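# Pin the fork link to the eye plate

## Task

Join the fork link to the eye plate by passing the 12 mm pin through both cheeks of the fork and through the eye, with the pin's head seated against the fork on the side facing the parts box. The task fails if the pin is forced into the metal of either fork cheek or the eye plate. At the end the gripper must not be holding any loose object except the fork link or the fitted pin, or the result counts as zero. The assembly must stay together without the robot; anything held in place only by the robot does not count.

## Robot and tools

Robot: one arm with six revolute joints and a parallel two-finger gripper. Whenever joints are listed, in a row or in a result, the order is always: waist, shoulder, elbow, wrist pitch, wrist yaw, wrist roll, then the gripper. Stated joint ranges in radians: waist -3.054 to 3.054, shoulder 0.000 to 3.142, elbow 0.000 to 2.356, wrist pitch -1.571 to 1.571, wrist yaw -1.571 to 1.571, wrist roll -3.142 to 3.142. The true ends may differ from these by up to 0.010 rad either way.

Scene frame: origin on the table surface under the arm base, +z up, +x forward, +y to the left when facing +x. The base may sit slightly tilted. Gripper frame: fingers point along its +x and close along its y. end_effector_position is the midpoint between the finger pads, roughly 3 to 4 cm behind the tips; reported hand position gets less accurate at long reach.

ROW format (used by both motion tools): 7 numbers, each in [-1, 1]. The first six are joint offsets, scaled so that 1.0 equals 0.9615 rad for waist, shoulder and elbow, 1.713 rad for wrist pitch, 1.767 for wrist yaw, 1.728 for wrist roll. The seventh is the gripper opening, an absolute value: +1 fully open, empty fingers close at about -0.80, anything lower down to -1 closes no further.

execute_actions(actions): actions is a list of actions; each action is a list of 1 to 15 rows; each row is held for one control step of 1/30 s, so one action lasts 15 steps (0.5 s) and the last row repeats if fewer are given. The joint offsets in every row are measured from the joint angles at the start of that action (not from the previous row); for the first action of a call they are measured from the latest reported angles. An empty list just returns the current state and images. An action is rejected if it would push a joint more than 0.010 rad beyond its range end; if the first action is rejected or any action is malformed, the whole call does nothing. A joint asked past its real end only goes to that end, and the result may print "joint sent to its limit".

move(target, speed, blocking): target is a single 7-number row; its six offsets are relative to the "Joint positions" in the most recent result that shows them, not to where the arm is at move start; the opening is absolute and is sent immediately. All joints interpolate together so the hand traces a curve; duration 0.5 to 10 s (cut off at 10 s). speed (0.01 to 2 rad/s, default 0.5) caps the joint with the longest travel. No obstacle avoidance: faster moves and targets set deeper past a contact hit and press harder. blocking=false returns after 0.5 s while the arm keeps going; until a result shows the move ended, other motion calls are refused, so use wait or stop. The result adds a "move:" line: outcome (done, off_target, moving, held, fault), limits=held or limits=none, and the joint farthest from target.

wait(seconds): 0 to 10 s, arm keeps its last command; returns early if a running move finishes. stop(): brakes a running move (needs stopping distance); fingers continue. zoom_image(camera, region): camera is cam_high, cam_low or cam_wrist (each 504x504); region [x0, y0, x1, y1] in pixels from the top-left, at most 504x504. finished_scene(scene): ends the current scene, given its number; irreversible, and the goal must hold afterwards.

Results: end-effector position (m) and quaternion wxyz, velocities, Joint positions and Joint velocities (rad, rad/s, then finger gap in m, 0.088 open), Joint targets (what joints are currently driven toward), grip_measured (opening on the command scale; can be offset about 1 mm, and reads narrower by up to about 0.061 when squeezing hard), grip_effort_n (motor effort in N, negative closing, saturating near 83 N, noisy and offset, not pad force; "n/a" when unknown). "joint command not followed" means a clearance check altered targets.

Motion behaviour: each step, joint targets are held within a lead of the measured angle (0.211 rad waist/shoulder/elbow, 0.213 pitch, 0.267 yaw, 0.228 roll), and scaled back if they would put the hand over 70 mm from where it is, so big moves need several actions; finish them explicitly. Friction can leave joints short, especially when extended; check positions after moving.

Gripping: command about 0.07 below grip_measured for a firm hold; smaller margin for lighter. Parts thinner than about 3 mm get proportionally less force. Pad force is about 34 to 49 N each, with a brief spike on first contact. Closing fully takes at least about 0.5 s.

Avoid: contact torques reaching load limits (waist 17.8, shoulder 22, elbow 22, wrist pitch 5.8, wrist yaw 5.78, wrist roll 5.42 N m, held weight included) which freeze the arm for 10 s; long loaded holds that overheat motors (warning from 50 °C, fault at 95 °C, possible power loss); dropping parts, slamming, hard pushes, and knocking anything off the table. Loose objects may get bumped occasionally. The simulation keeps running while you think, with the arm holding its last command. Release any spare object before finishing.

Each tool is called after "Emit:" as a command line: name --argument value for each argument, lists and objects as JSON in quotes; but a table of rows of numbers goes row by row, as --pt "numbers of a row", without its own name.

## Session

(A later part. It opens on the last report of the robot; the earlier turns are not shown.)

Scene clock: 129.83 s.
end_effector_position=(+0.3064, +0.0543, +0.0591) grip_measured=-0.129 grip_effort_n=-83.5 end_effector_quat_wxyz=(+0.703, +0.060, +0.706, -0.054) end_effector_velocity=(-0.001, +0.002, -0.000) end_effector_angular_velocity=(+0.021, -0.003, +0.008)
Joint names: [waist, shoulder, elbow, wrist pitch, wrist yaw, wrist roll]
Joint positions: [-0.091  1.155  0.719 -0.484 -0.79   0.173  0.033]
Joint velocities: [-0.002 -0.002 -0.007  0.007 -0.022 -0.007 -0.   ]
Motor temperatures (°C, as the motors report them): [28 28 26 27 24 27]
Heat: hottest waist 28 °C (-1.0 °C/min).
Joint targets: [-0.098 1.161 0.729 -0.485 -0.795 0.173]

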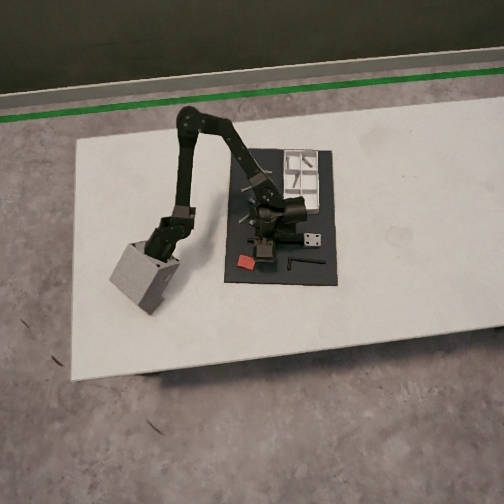

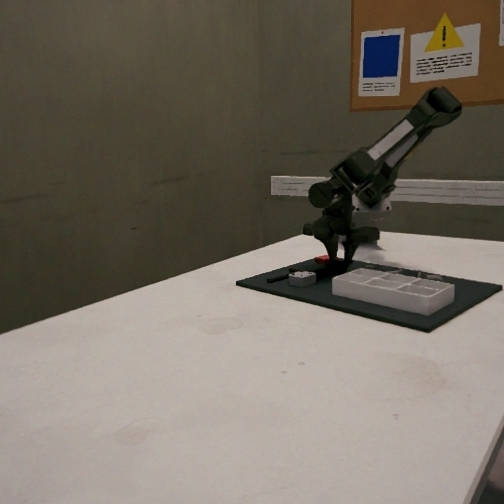

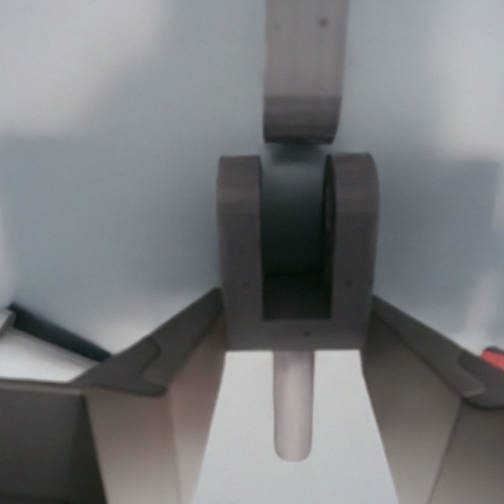

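Emit:
execute_actions --actions '[[[-0.008,0.006,0.01,0,0,0.011,-0.2],[-0.008,0.006,0.01,0,0,0.011,-0.2],[-0.008,0.006,0.01,0,0,0.011,-0.2],[-0.008,0.006,0.01,0,0,0.011,-0.2],[-0.009,0.012,0.017,-0.002,0,0.011,-0.2],[-0.009,0.012,0.017,-0.002,0,0.011,-0.2],[-0.0095,0.018,0.024,-0.003,0,0.011,-0.2],[-0.0095,0.018,0.024,-0.003,0,0.011,-0.2],[-0.01,0.023,0.031,-0.004,0,0.011,-0.2],[-0.01,0.023,0.031,-0.004,0,0.011,-0.2],[-0.011,0.028,0.038,-0.005,-0.003,0.011,-0.2]]]'

Emit:
zoom_image --camera "cam_wrist" --region '[200, 60, 400, 260]'

Scene clock: 138.57 s.
end_effector_position=(+0.3098, +0.0535, +0.0586) grip_measured=-0.129 grip_effort_n=-83.5 end_effector_quat_wxyz=(+0.700, +0.069, +0.708, -0.062) end_effector_velocity=(-0.002, -0.001, -0.001) end_effector_angular_velocity=(+0.006, +0.018, -0.013)
Joint names: [waist, shoulder, elbow, wrist pitch, wrist yaw, wrist roll]
Joint positions: [-0.093  1.174  0.739 -0.495 -0.792  0.189  0.033]
Joint velocities: [-0.002  0.012  0.007 -0.022 -0.007 -0.007  0.   ]
Motor temperatures (°C, as the motors report them): [29 28 27 27 24 27]
Heat: hottest waist 29 °C (+0.0 °C/min).
Joint targets: [-0.101 1.182 0.756 -0.492 -0.795 0.192]

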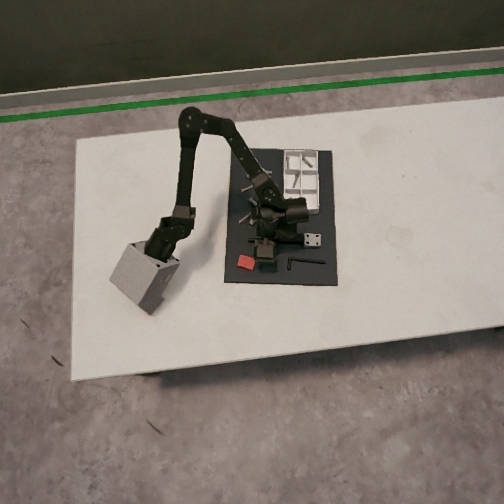

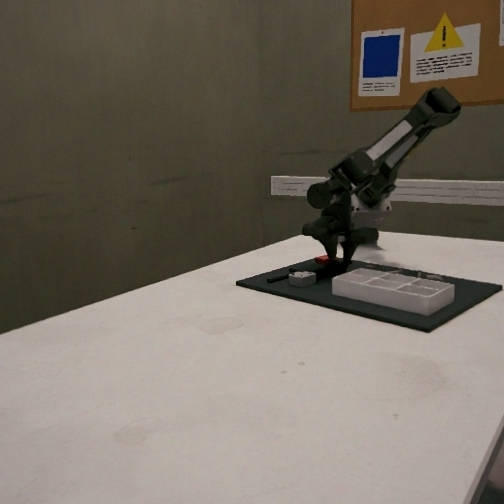

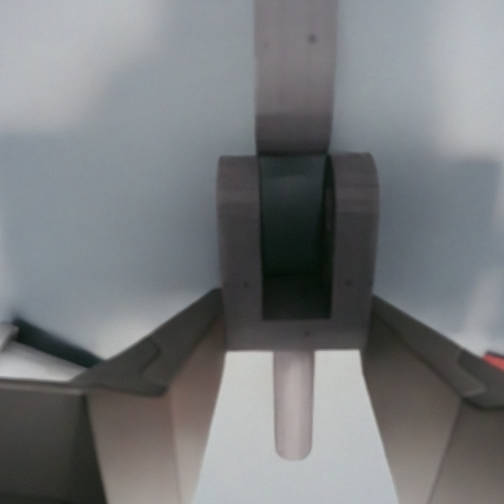

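Region (200, 60, 400, 260) of cam_wrist's 504x504 image, scaled by 2.520, with more detail than that image has.

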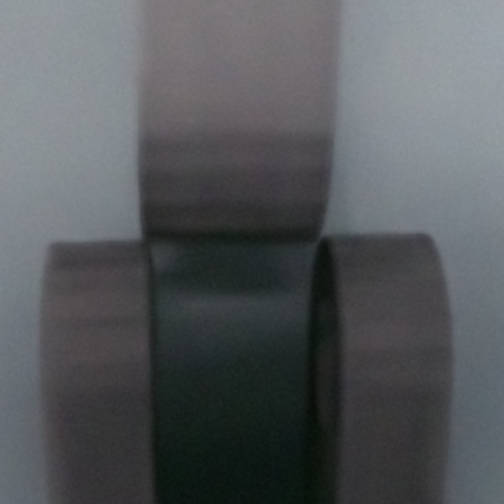

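Emit:
execute_actions --actions '[[[0,0,0,-0.004,0,-0.012,-0.2]]]'

Emit:
zoom_image --camera "cam_wrist" --region '[200, 60, 400, 260]'

Scene clock: 145.07 s.
end_effector_position=(+0.3091, +0.0536, +0.0584) grip_measured=-0.129 grip_effort_n=-83.5 end_effector_quat_wxyz=(+0.699, +0.064, +0.710, -0.057) end_effector_velocity=(-0.002, +0.001, +0.000) end_effector_angular_velocity=(+0.006, +0.004, -0.014)
Joint names: [waist, shoulder, elbow, wrist pitch, wrist yaw, wrist roll]
Joint positions: [-0.092  1.176  0.74  -0.501 -0.793  0.171  0.033]
Joint velocities: [-0.002 -0.002 -0.002 -0.007 -0.007  0.007  0.   ]
Motor temperatures (°C, as the motors report them): [29 28 27 27 24 27]
Heat: hottest waist 29 °C (+0.0 °C/min).
Joint targets: [-0.093 1.174 0.739 -0.502 -0.792 0.168]

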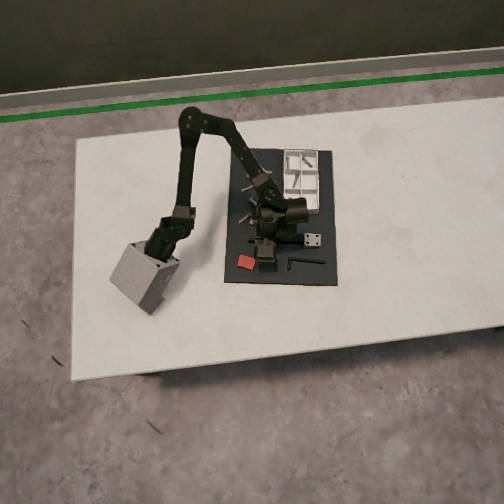

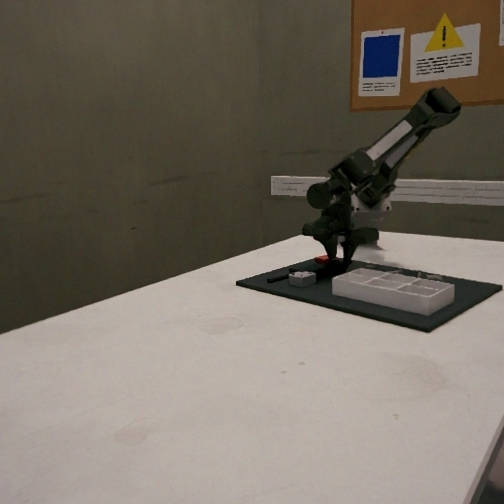

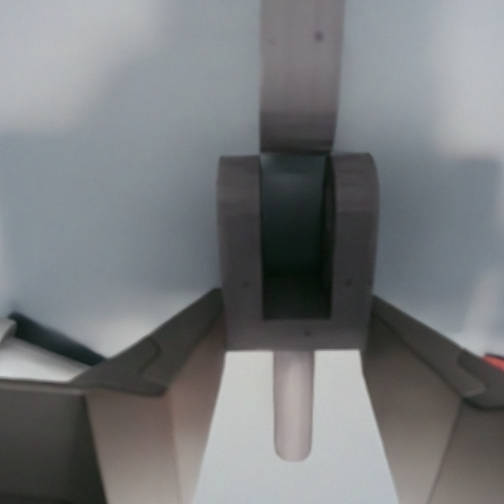

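Region (200, 60, 400, 260) of cam_wrist's 504x504 image, scaled by 2.520, with more detail than that image has.

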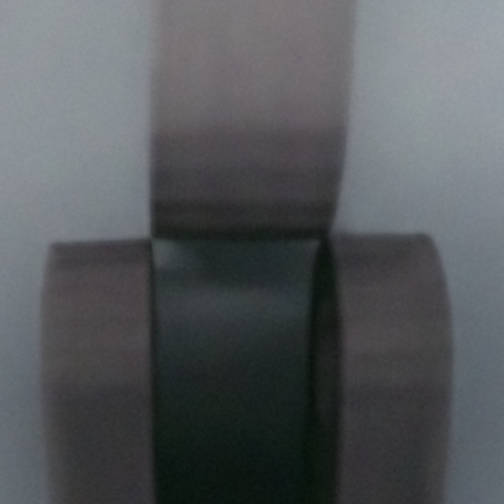

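Emit:
execute_actions --actions '[[[0,0,0,0.004,0,0.003,-0.2],[0,0,0,0.004,0,0.003,-0.2],[0,0,0,0.004,0,0.003,-0.2],[0,0,0,0.007,0,0.006,-0.2],[0,0,0,0.007,0,0.006,-0.2],[0,0,0,0.007,0,0.006,-0.2],[0,0,0,0.011,0,0.01,-0.2]]]'

Emit:
zoom_image --camera "cam_wrist" --region '[200, 60, 400, 260]'

Scene clock: 157.40 s.
end_effector_position=(+0.3118, +0.0538, +0.0583) grip_measured=-0.129 grip_effort_n=-83.5 end_effector_quat_wxyz=(+0.703, +0.066, +0.706, -0.057) end_effector_velocity=(-0.002, +0.003, +0.001) end_effector_angular_velocity=(+0.020, +0.004, -0.014)
Joint names: [waist, shoulder, elbow, wrist pitch, wrist yaw, wrist roll]
Joint positions: [-0.092  1.176  0.74  -0.484 -0.793  0.185  0.033]
Joint velocities: [-0.002 -0.002 -0.002 -0.007 -0.022  0.007 -0.   ]
Motor temperatures (°C, as the motors report them): [29 28 27 27 24 27]
Heat: hottest waist 29 °C (+0.0 °C/min).
Joint targets: [-0.092 1.176 0.740 -0.482 -0.793 0.188]

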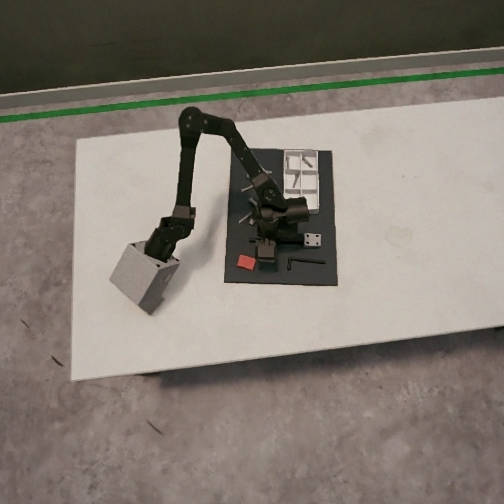

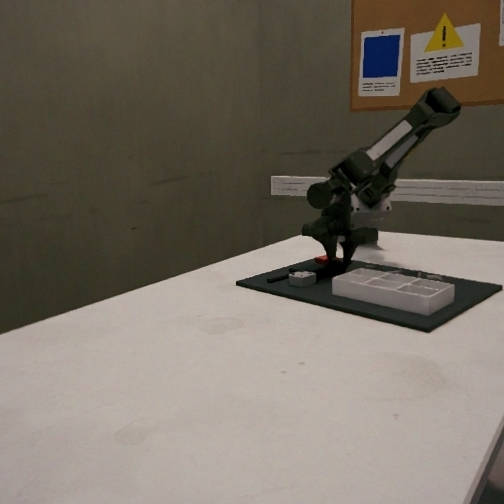

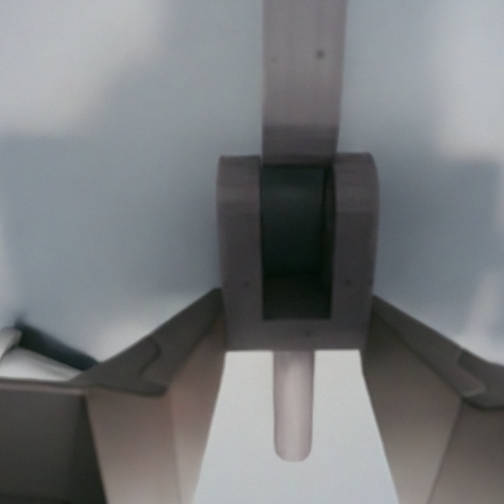

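Region (200, 60, 400, 260) of cam_wrist's 504x504 image, scaled by 2.520, with more detail than that image has.

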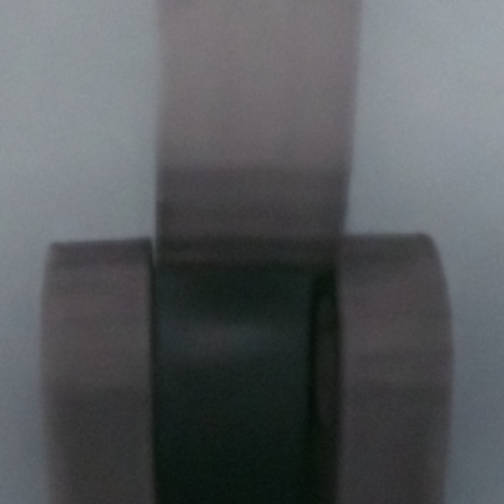

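Emit:
execute_actions --actions '[[[-0.009,0.013,0.019,-0.002,0,0,-0.2],[-0.009,0.013,0.019,-0.002,0,0,-0.2],[-0.009,0.013,0.019,-0.002,0,0,-0.2],[-0.011,0.023,0.031,-0.004,0,-0.002,-0.2],[-0.011,0.023,0.031,-0.004,0,-0.002,-0.2],[-0.011,0.023,0.031,-0.004,0,-0.002,-0.2],[-0.013,0.033,0.044,-0.006,0,-0.004,-0.2]],[[-0.009,0.013,0.019,-0.002,0,-0.002,-0.2],[-0.009,0.013,0.019,-0.002,0,-0.002,-0.2],[-0.009,0.013,0.019,-0.002,0,-0.002,-0.2],[-0.011,0.023,0.031,-0.004,0,-0.002,-0.2],[-0.011,0.023,0.031,-0.004,0,-0.002,-0.2],[-0.011,0.023,0.031,-0.004,0,-0.002,-0.2],[-0.012,0.033,0.044,-0.006,-0.004,-0.004,-0.2]],[[-0.009,0.013,0.019,-0.002,-0.003,-0.002,-0.2],[-0.009,0.013,0.019,-0.002,-0.003,-0.002,-0.2],[-0.009,0.013,0.019,-0.002,-0.003,-0.002,-0.2],[-0.011,0.023,0.031,-0.004,-0.003,-0.002,-0.2],[-0.011,0.023,0.031,-0.004,-0.003,-0.002,-0.2],[-0.011,0.023,0.031,-0.004,-0.003,-0.002,-0.2],[-0.012,0.033,0.044,-0.006,-0.004,-0.004,-0.2]]]'

Emit:
zoom_image --camera "cam_wrist" --region '[200, 130, 400, 330]'

Scene clock: 166.53 s.
end_effector_position=(+0.3347, +0.0506, +0.0585) grip_measured=-0.129 grip_effort_n=-83.5 end_effector_quat_wxyz=(+0.704, +0.065, +0.705, -0.057) end_effector_velocity=(-0.002, -0.001, -0.001) end_effector_angular_velocity=(-0.006, +0.017, -0.007)
Joint names: [waist, shoulder, elbow, wrist pitch, wrist yaw, wrist roll]
Joint positions: [-0.103  1.25   0.836 -0.51  -0.799  0.173  0.033]
Joint velocities: [ 0.002  0.007  0.007 -0.022  0.007 -0.007 -0.   ]
Motor temperatures (°C, as the motors report them): [29 28 27 27 24 27]
Heat: hottest waist 29 °C (+1.0 °C/min).
Joint targets: [-0.112 1.257 0.847 -0.511 -0.803 0.170]

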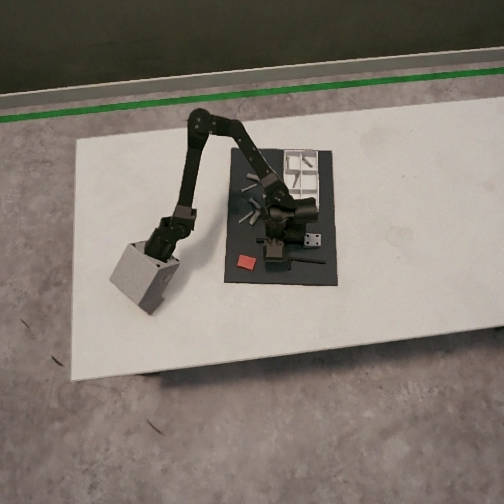

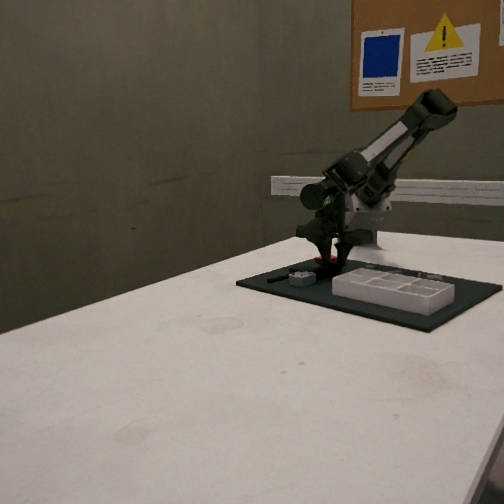

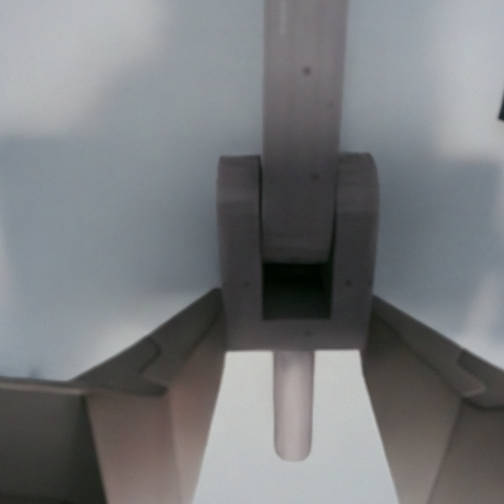

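Region (200, 130, 400, 330) of cam_wrist's 504x504 image, scaled by 2.520, with more detail than that image has.

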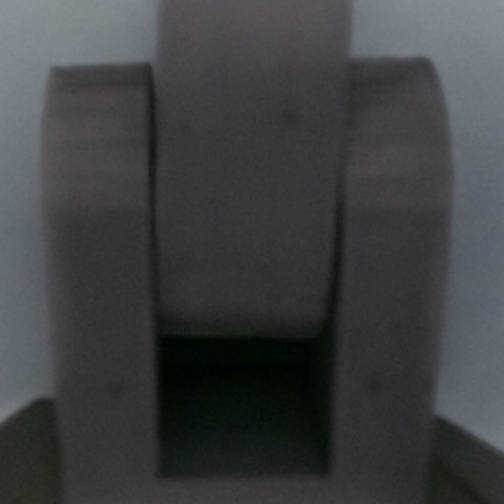

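Emit:
execute_actions --actions '[[[0,0,0,0,0,0,0.4]],[[-0.1,-0.048,0.063,-0.1,-0.03,-0.058,0.6]]]'

Emit:
move --target '[0.39,0.035,0.367,-0.125,0.327,-0.75,1]' --speed 1

Scene clock: 176.77 s.
end_effector_position=(+0.3360, +0.0502, +0.0869) grip_measured=+0.594 grip_effort_n=18.8 end_effector_quat_wxyz=(+0.705, +0.067, +0.703, -0.062) end_effector_velocity=(-0.001, -0.003, +0.001) end_effector_angular_velocity=(-0.011, +0.001, -0.002)
Joint names: [waist, shoulder, elbow, wrist pitch, wrist yaw, wrist roll]
Joint positions: [-0.195  1.213  0.89  -0.679 -0.847  0.076  0.068]
Joint velocities: [-0.007 -0.002 -0.002 -0.007  0.007 -0.007  0.001]
Motor temperatures (°C, as the motors report them): [30 28 27 27 24 27]
Heat: hottest waist 30 °C (+2.0 °C/min).
Joint targets: [-0.200 1.205 0.897 -0.682 -0.852 0.073]

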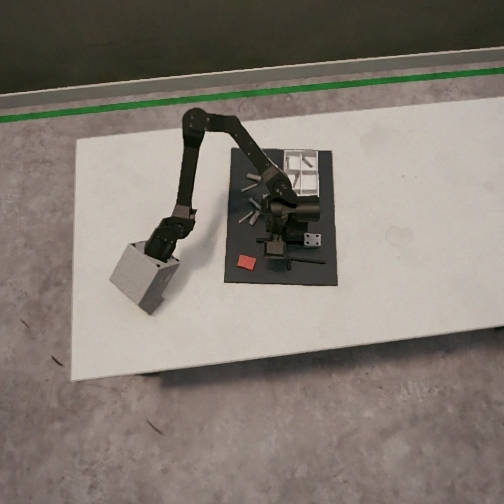

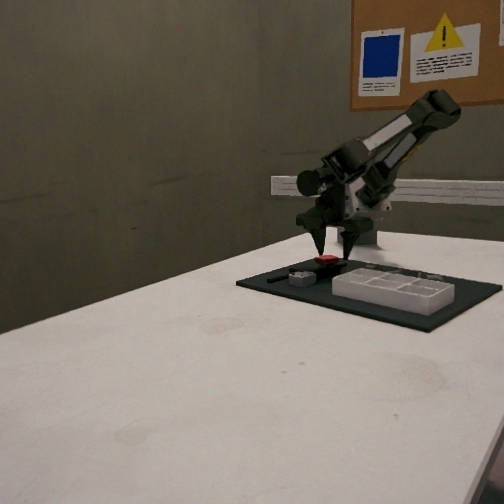

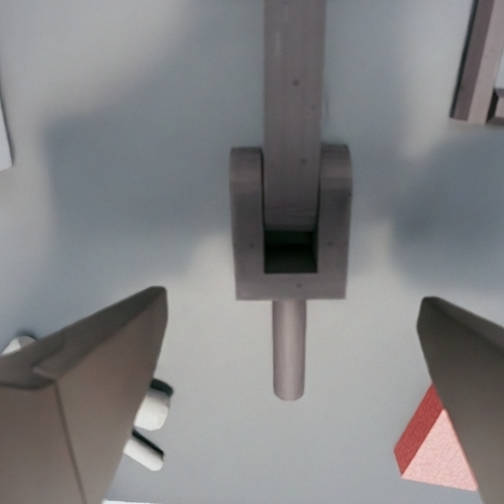

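Scene clock: 178.80 s.
end_effector_position=(+0.3788, +0.1055, +0.0888) grip_measured=+1.000 grip_effort_n=17.9 end_effector_quat_wxyz=(+0.434, -0.537, +0.619, +0.375) end_effector_velocity=(-0.001, +0.003, +0.000) end_effector_angular_velocity=(+0.020, +0.007, +0.002)
Joint names: [waist, shoulder, elbow, wrist pitch, wrist yaw, wrist roll]
Joint positions: [ 0.177  1.235  1.235 -0.892 -0.274 -1.217  0.088]
Joint velocities: [-0.002 -0.002  0.002 -0.007 -0.022 -0.007  0.   ]
Motor temperatures (°C, as the motors report them): [29 28 27 27 24 27]
Heat: hottest waist 29 °C (+1.0 °C/min).
Joint targets: [0.180 1.246 1.243 -0.893 -0.269 -1.220]
move: off_target; limits=none; farthest joint: the shoulder, 0.011 radians from its target (0.034 radians at the start)

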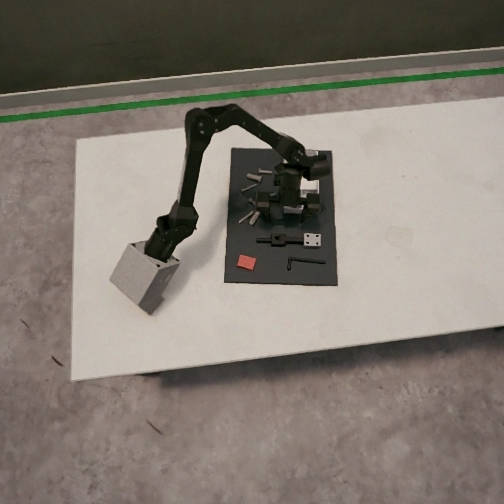

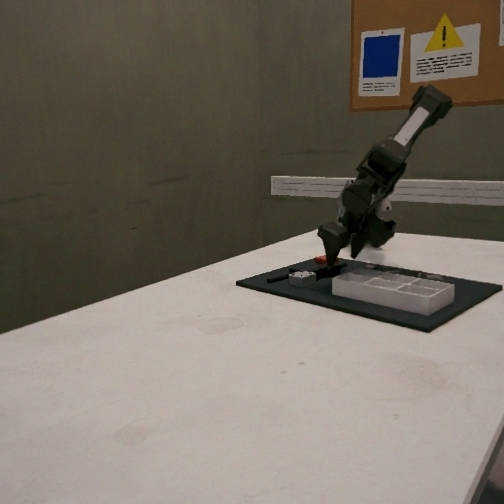

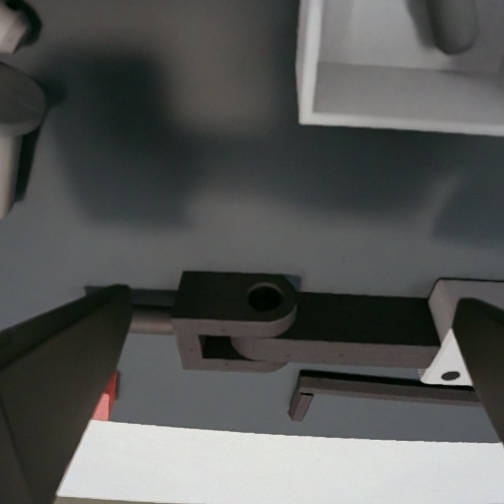

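Emit:
zoom_image --camera "cam_wrist" --region '[215, 260, 325, 380]'

Emit:
zoom_image --camera "cam_high" --region '[225, 150, 335, 260]'

Region (215, 260, 325, 380) of cam_wrist's 504x504 image, scaled by 4.200, with more detail than that image has; it fills the left 462 columns of this view, and the rest is white.

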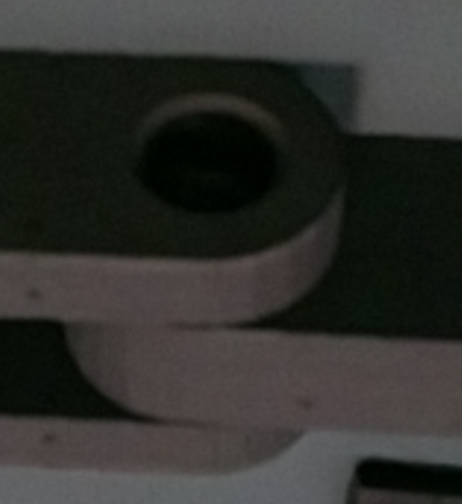

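Region (225, 150, 335, 260) of cam_high's 504x504 image, scaled by 4.582, with more detail than that image has.

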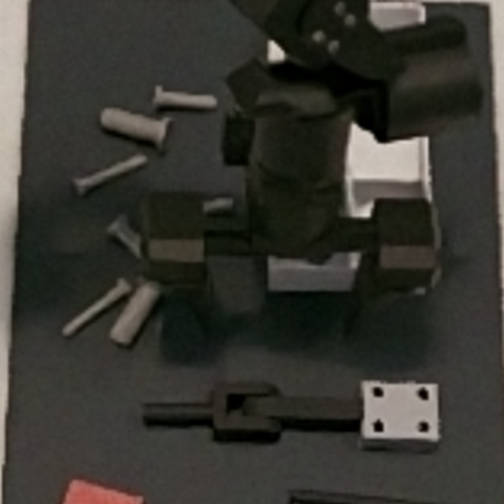

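Emit:
move --target '[0.2,-0.3,-0.25,0.07,-0.03,0.8,-0.2]' --speed 1.3

Emit:
move --target '[0.155,-0.131,-0.218,0.1,-0.014,0.739,-0.2]' --speed 1.3

Scene clock: 191.53 s.
end_effector_position=(+0.3237, +0.1646, +0.0938) grip_measured=-0.196 grip_effort_n=-19.8 end_effector_quat_wxyz=(+0.698, -0.132, +0.703, +0.032) end_effector_velocity=(-0.006, +0.001, +0.000) end_effector_angular_velocity=(+0.011, +0.024, -0.019)
Joint names: [waist, shoulder, elbow, wrist pitch, wrist yaw, wrist roll]
Joint positions: [ 0.366  0.958  1.003 -0.773 -0.322  0.163  0.029]
Joint velocities: [-0.002 -0.002 -0.002 -0.022 -0.022  0.007 -0.   ]
Motor temperatures (°C, as the motors report them): [29 29 28 26 24 27]
Heat: hottest waist 29 °C (+1.0 °C/min).
Joint targets: [0.369 0.947 0.994 -0.772 -0.327 0.166]
move: off_target; limits=none; farthest joint: the shoulder, 0.011 radians from its target (0.289 radians at the start)

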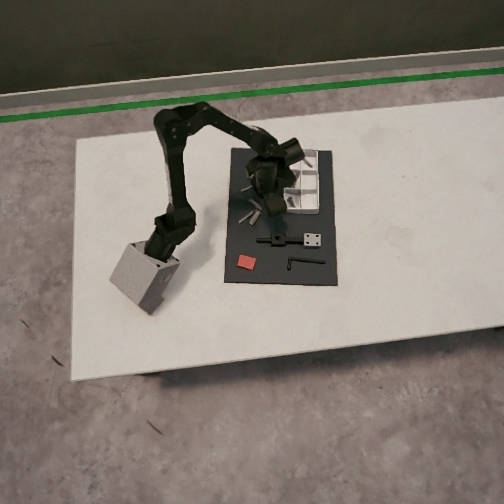

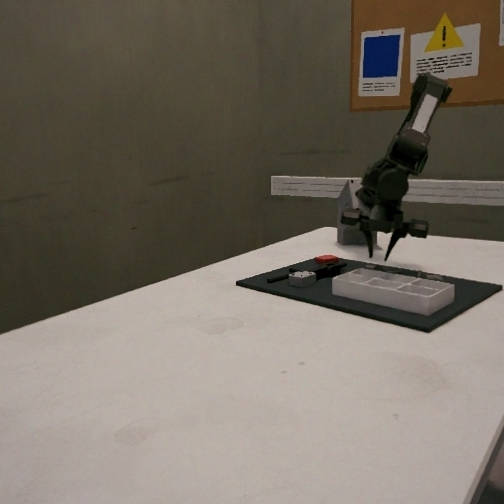

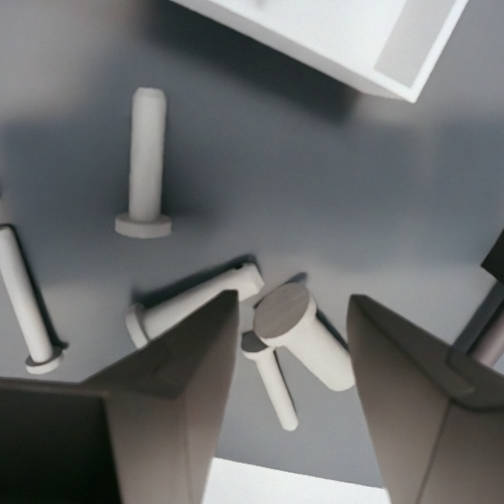

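Scene clock: 193.33 s.
end_effector_position=(+0.2807, +0.1839, +0.0746) grip_measured=-0.196 grip_effort_n=-20.2 end_effector_quat_wxyz=(+0.631, +0.315, +0.634, -0.317) end_effector_velocity=(-0.002, -0.001, +0.000) end_effector_angular_velocity=(+0.002, +0.008, -0.011)
Joint names: [waist, shoulder, elbow, wrist pitch, wrist yaw, wrist roll]
Joint positions: [ 0.512  0.842  0.801 -0.604 -0.342  1.437  0.029]
Joint velocities: [-0.002 -0.002 -0.002 -0.007 -0.007  0.007 -0.   ]
Motor temperatures (°C, as the motors report them): [29 30 28 26 24 27]
Heat: hottest shoulder 30 °C (+2.0 °C/min).
Joint targets: [0.515 0.832 0.793 -0.602 -0.347 1.440]
move: done; limits=none; farthest joint: the shoulder, 0.010 radians from its target (0.126 radians at the start)

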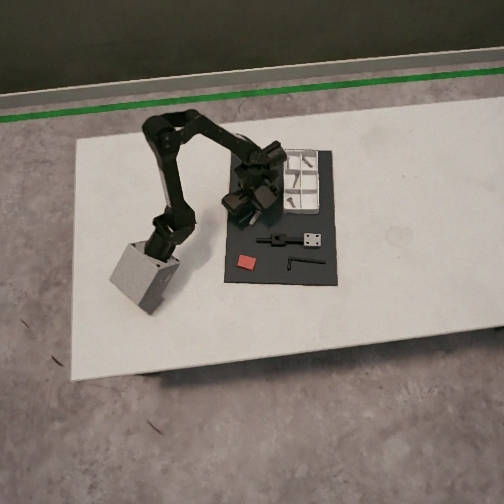

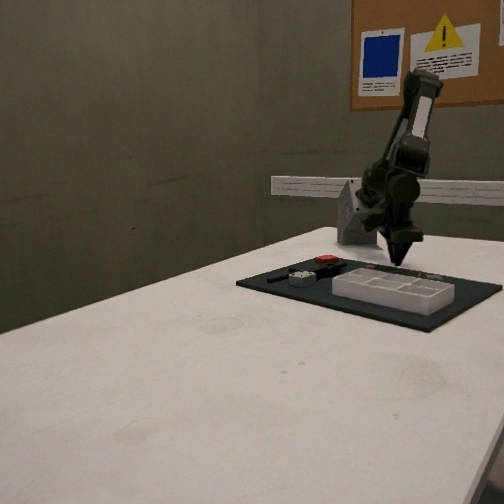

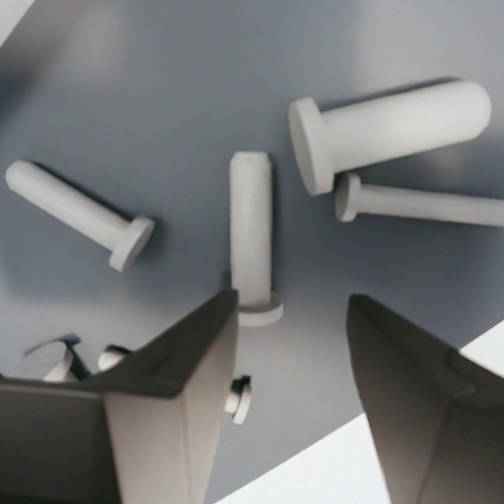

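Emit:
move --target '[0.066,0.123,0.016,0.069,0.031,0.023,-0.2]' --speed 0.15

Scene clock: 199.77 s.
end_effector_position=(+0.2894, +0.1901, +0.0484) grip_measured=-0.196 grip_effort_n=-18.8 end_effector_quat_wxyz=(+0.633, +0.315, +0.633, -0.316) end_effector_velocity=(-0.002, -0.001, +0.000) end_effector_angular_velocity=(-0.008, +0.004, +0.007)
Joint names: [waist, shoulder, elbow, wrist pitch, wrist yaw, wrist roll]
Joint positions: [ 0.571  0.947  0.808 -0.492 -0.293  1.474  0.029]
Joint velocities: [ 0.002 -0.002 -0.002 -0.007  0.007 -0.007 -0.   ]
Motor temperatures (°C, as the motors report them): [29 30 28 26 24 27]
Heat: hottest shoulder 30 °C (+1.0 °C/min).
Joint targets: [0.575 0.961 0.817 -0.486 -0.287 1.477]
move: off_target; limits=none; farthest joint: the shoulder, 0.013 radians from its target (0.118 radians at the start)

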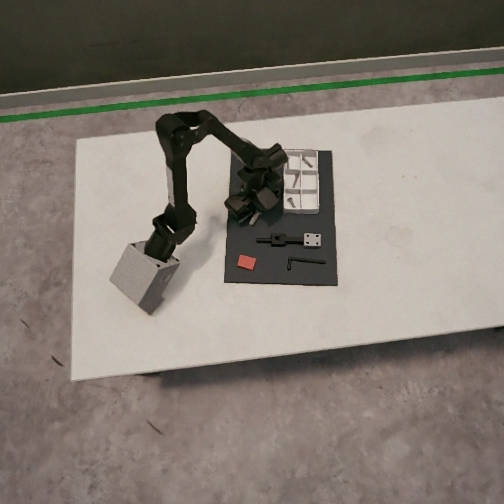

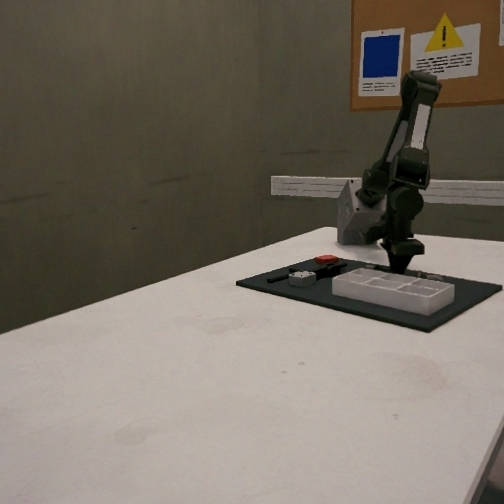

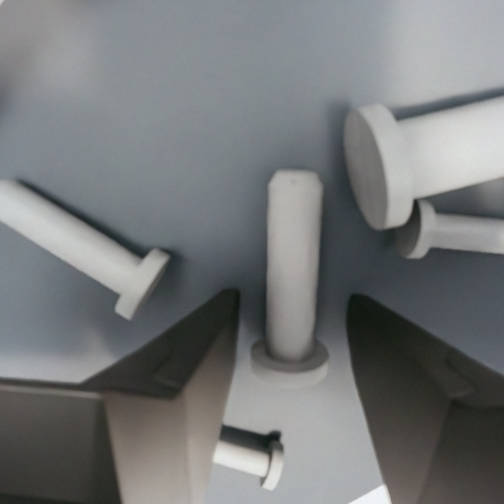

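Emit:
execute_actions --actions '[[[0,-0.012,0,0,0,0,-0.5]],[[0,0,0,0,0,0,-0.7]]]'

Scene clock: 202.37 s.
end_effector_position=(+0.2907, +0.1912, +0.0492) grip_measured=-0.455 grip_effort_n=-83.5 end_effector_quat_wxyz=(+0.634, +0.317, +0.632, -0.314) end_effector_velocity=(+0.001, -0.000, +0.001) end_effector_angular_velocity=(+0.006, -0.006, -0.009)
Joint names: [waist, shoulder, elbow, wrist pitch, wrist yaw, wrist roll]
Joint positions: [ 0.571  0.945  0.81  -0.488 -0.293  1.474  0.017]
Joint velocities: [-0.007 -0.002 -0.002  0.007 -0.007  0.007  0.   ]
Motor temperatures (°C, as the motors report them): [29 30 28 27 24 27]
Heat: hottest shoulder 30 °C (+1.0 °C/min).
Joint targets: [0.571 0.945 0.810 -0.488 -0.293 1.474]

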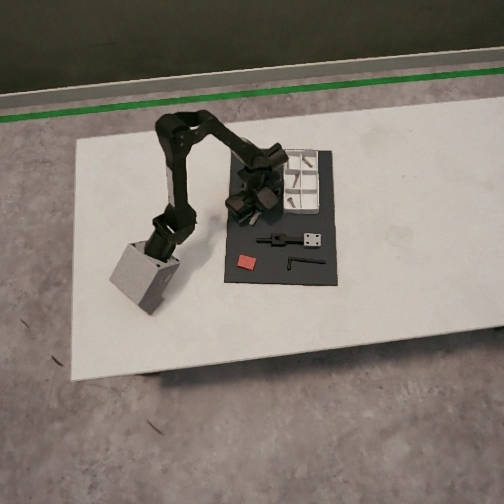

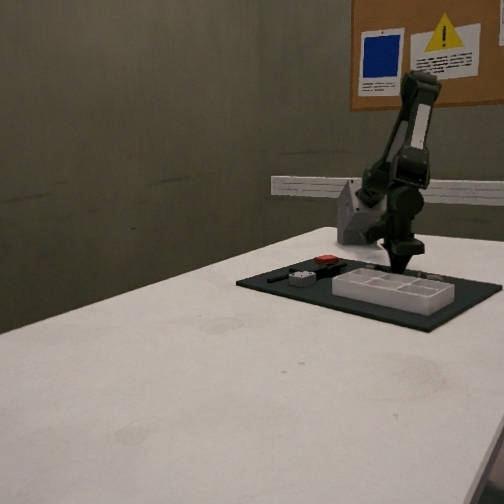

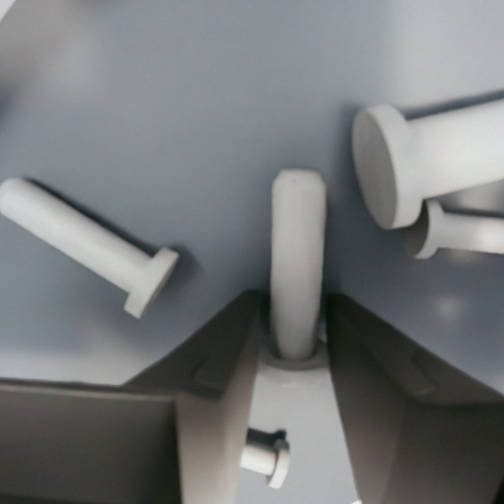

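Emit:
execute_actions --actions '[[[0,0,0,0,0,0,-0.25]]]'

Emit:
move --target '[-0.126,0.052,0.033,-0.019,-0.104,-0.048,-0.25]' --speed 0.25

Emit:
execute_actions --actions '[[[0,0,0,0,0,0,-0.7]],[[0,0,0,0,0,0,-0.7]]]'

Scene clock: 209.07 s.
end_effector_position=(+0.2907, +0.1912, +0.0492) grip_measured=-0.258 grip_effort_n=18.4 end_effector_quat_wxyz=(+0.634, +0.317, +0.632, -0.313) end_effector_velocity=(-0.003, +0.001, +0.000) end_effector_angular_velocity=(+0.014, +0.016, +0.004)
Joint names: [waist, shoulder, elbow, wrist pitch, wrist yaw, wrist roll]
Joint positions: [ 0.571  0.945  0.81  -0.488 -0.293  1.474  0.026]
Joint velocities: [-0.002 -0.002 -0.002 -0.007 -0.022 -0.007  0.002]
Motor temperatures (°C, as the motors report them): [29 31 28 27 24 27]
Heat: hottest shoulder 31 °C (+2.0 °C/min).
Joint targets: [0.571 0.945 0.810 -0.488 -0.293 1.474]

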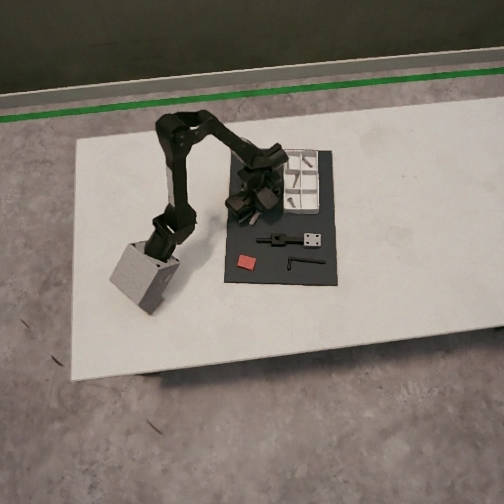

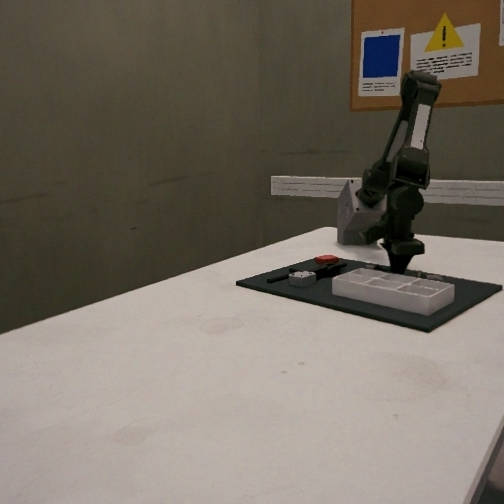

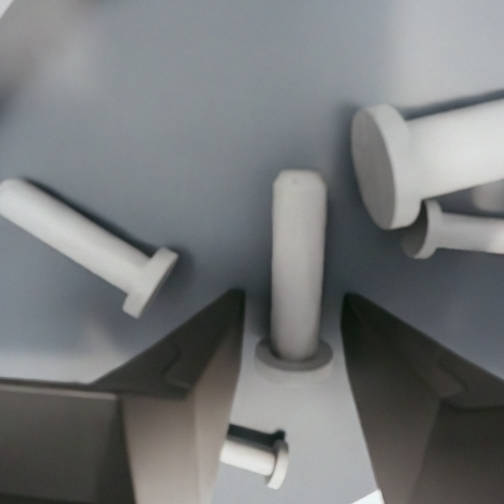

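Scene clock: 210.30 s.
end_effector_position=(+0.2958, +0.1840, +0.0507) grip_measured=-0.254 grip_effort_n=18.8 end_effector_quat_wxyz=(+0.605, +0.329, +0.659, -0.303) end_effector_velocity=(-0.000, +0.003, +0.001) end_effector_angular_velocity=(+0.022, +0.002, +0.008)
Joint names: [waist, shoulder, elbow, wrist pitch, wrist yaw, wrist roll]
Joint positions: [ 0.453  0.985  0.833 -0.519 -0.471  1.394  0.027]
Joint velocities: [-0.002 -0.002 -0.002  0.007 -0.022 -0.007 -0.   ]
Motor temperatures (°C, as the motors report them): [28 31 28 27 24 27]
Heat: hottest shoulder 31 °C (+2.0 °C/min).
Joint targets: [0.450 0.995 0.841 -0.521 -0.476 1.391]
move: done; limits=none; farthest joint: the shoulder, 0.010 radians from its target (0.050 radians at the start)

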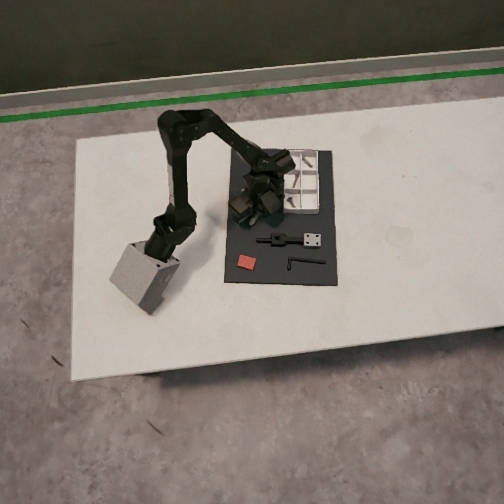

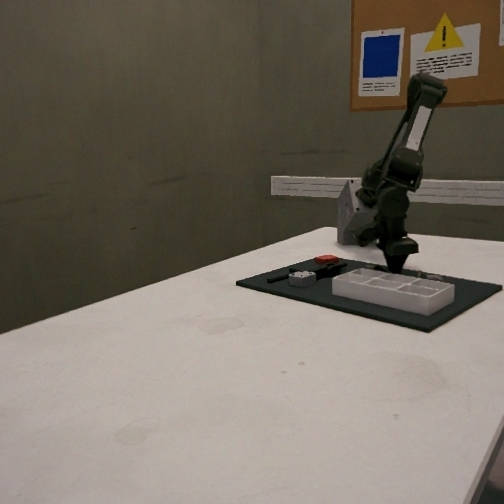

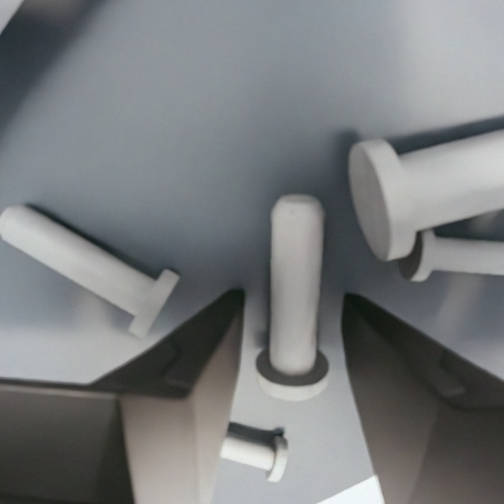

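Scene clock: 211.30 s.
end_effector_position=(+0.2958, +0.1840, +0.0507) grip_measured=-0.603 grip_effort_n=-83.5 end_effector_quat_wxyz=(+0.605, +0.329, +0.659, -0.303) end_effector_velocity=(-0.001, -0.000, -0.000) end_effector_angular_velocity=(+0.006, -0.001, +0.007)
Joint names: [waist, shoulder, elbow, wrist pitch, wrist yaw, wrist roll]
Joint positions: [ 0.453  0.985  0.833 -0.519 -0.471  1.394  0.009]
Joint velocities: [-0.002 -0.002 -0.007  0.007 -0.007 -0.007 -0.   ]
Motor temperatures (°C, as the motors report them): [28 31 28 27 24 27]
Heat: hottest shoulder 31 °C (+2.0 °C/min).
Joint targets: [0.453 0.985 0.833 -0.519 -0.471 1.394]

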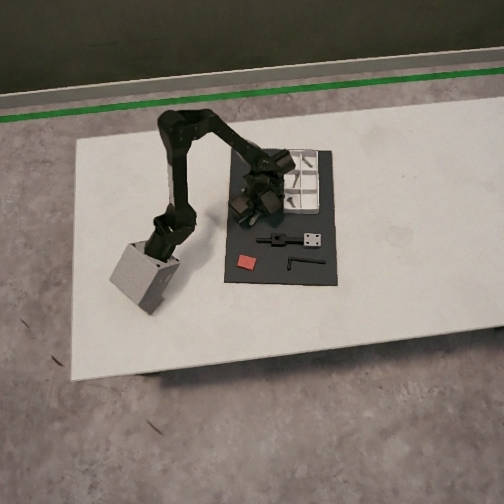

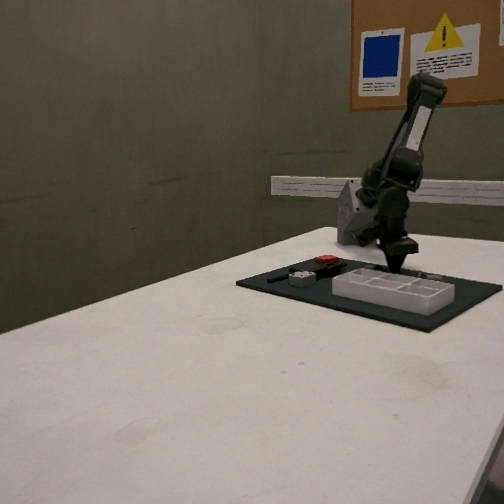

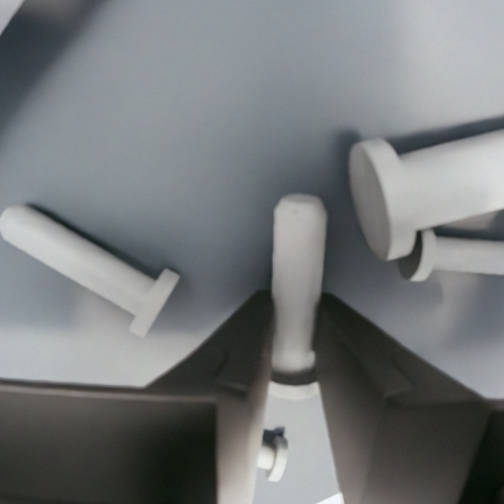

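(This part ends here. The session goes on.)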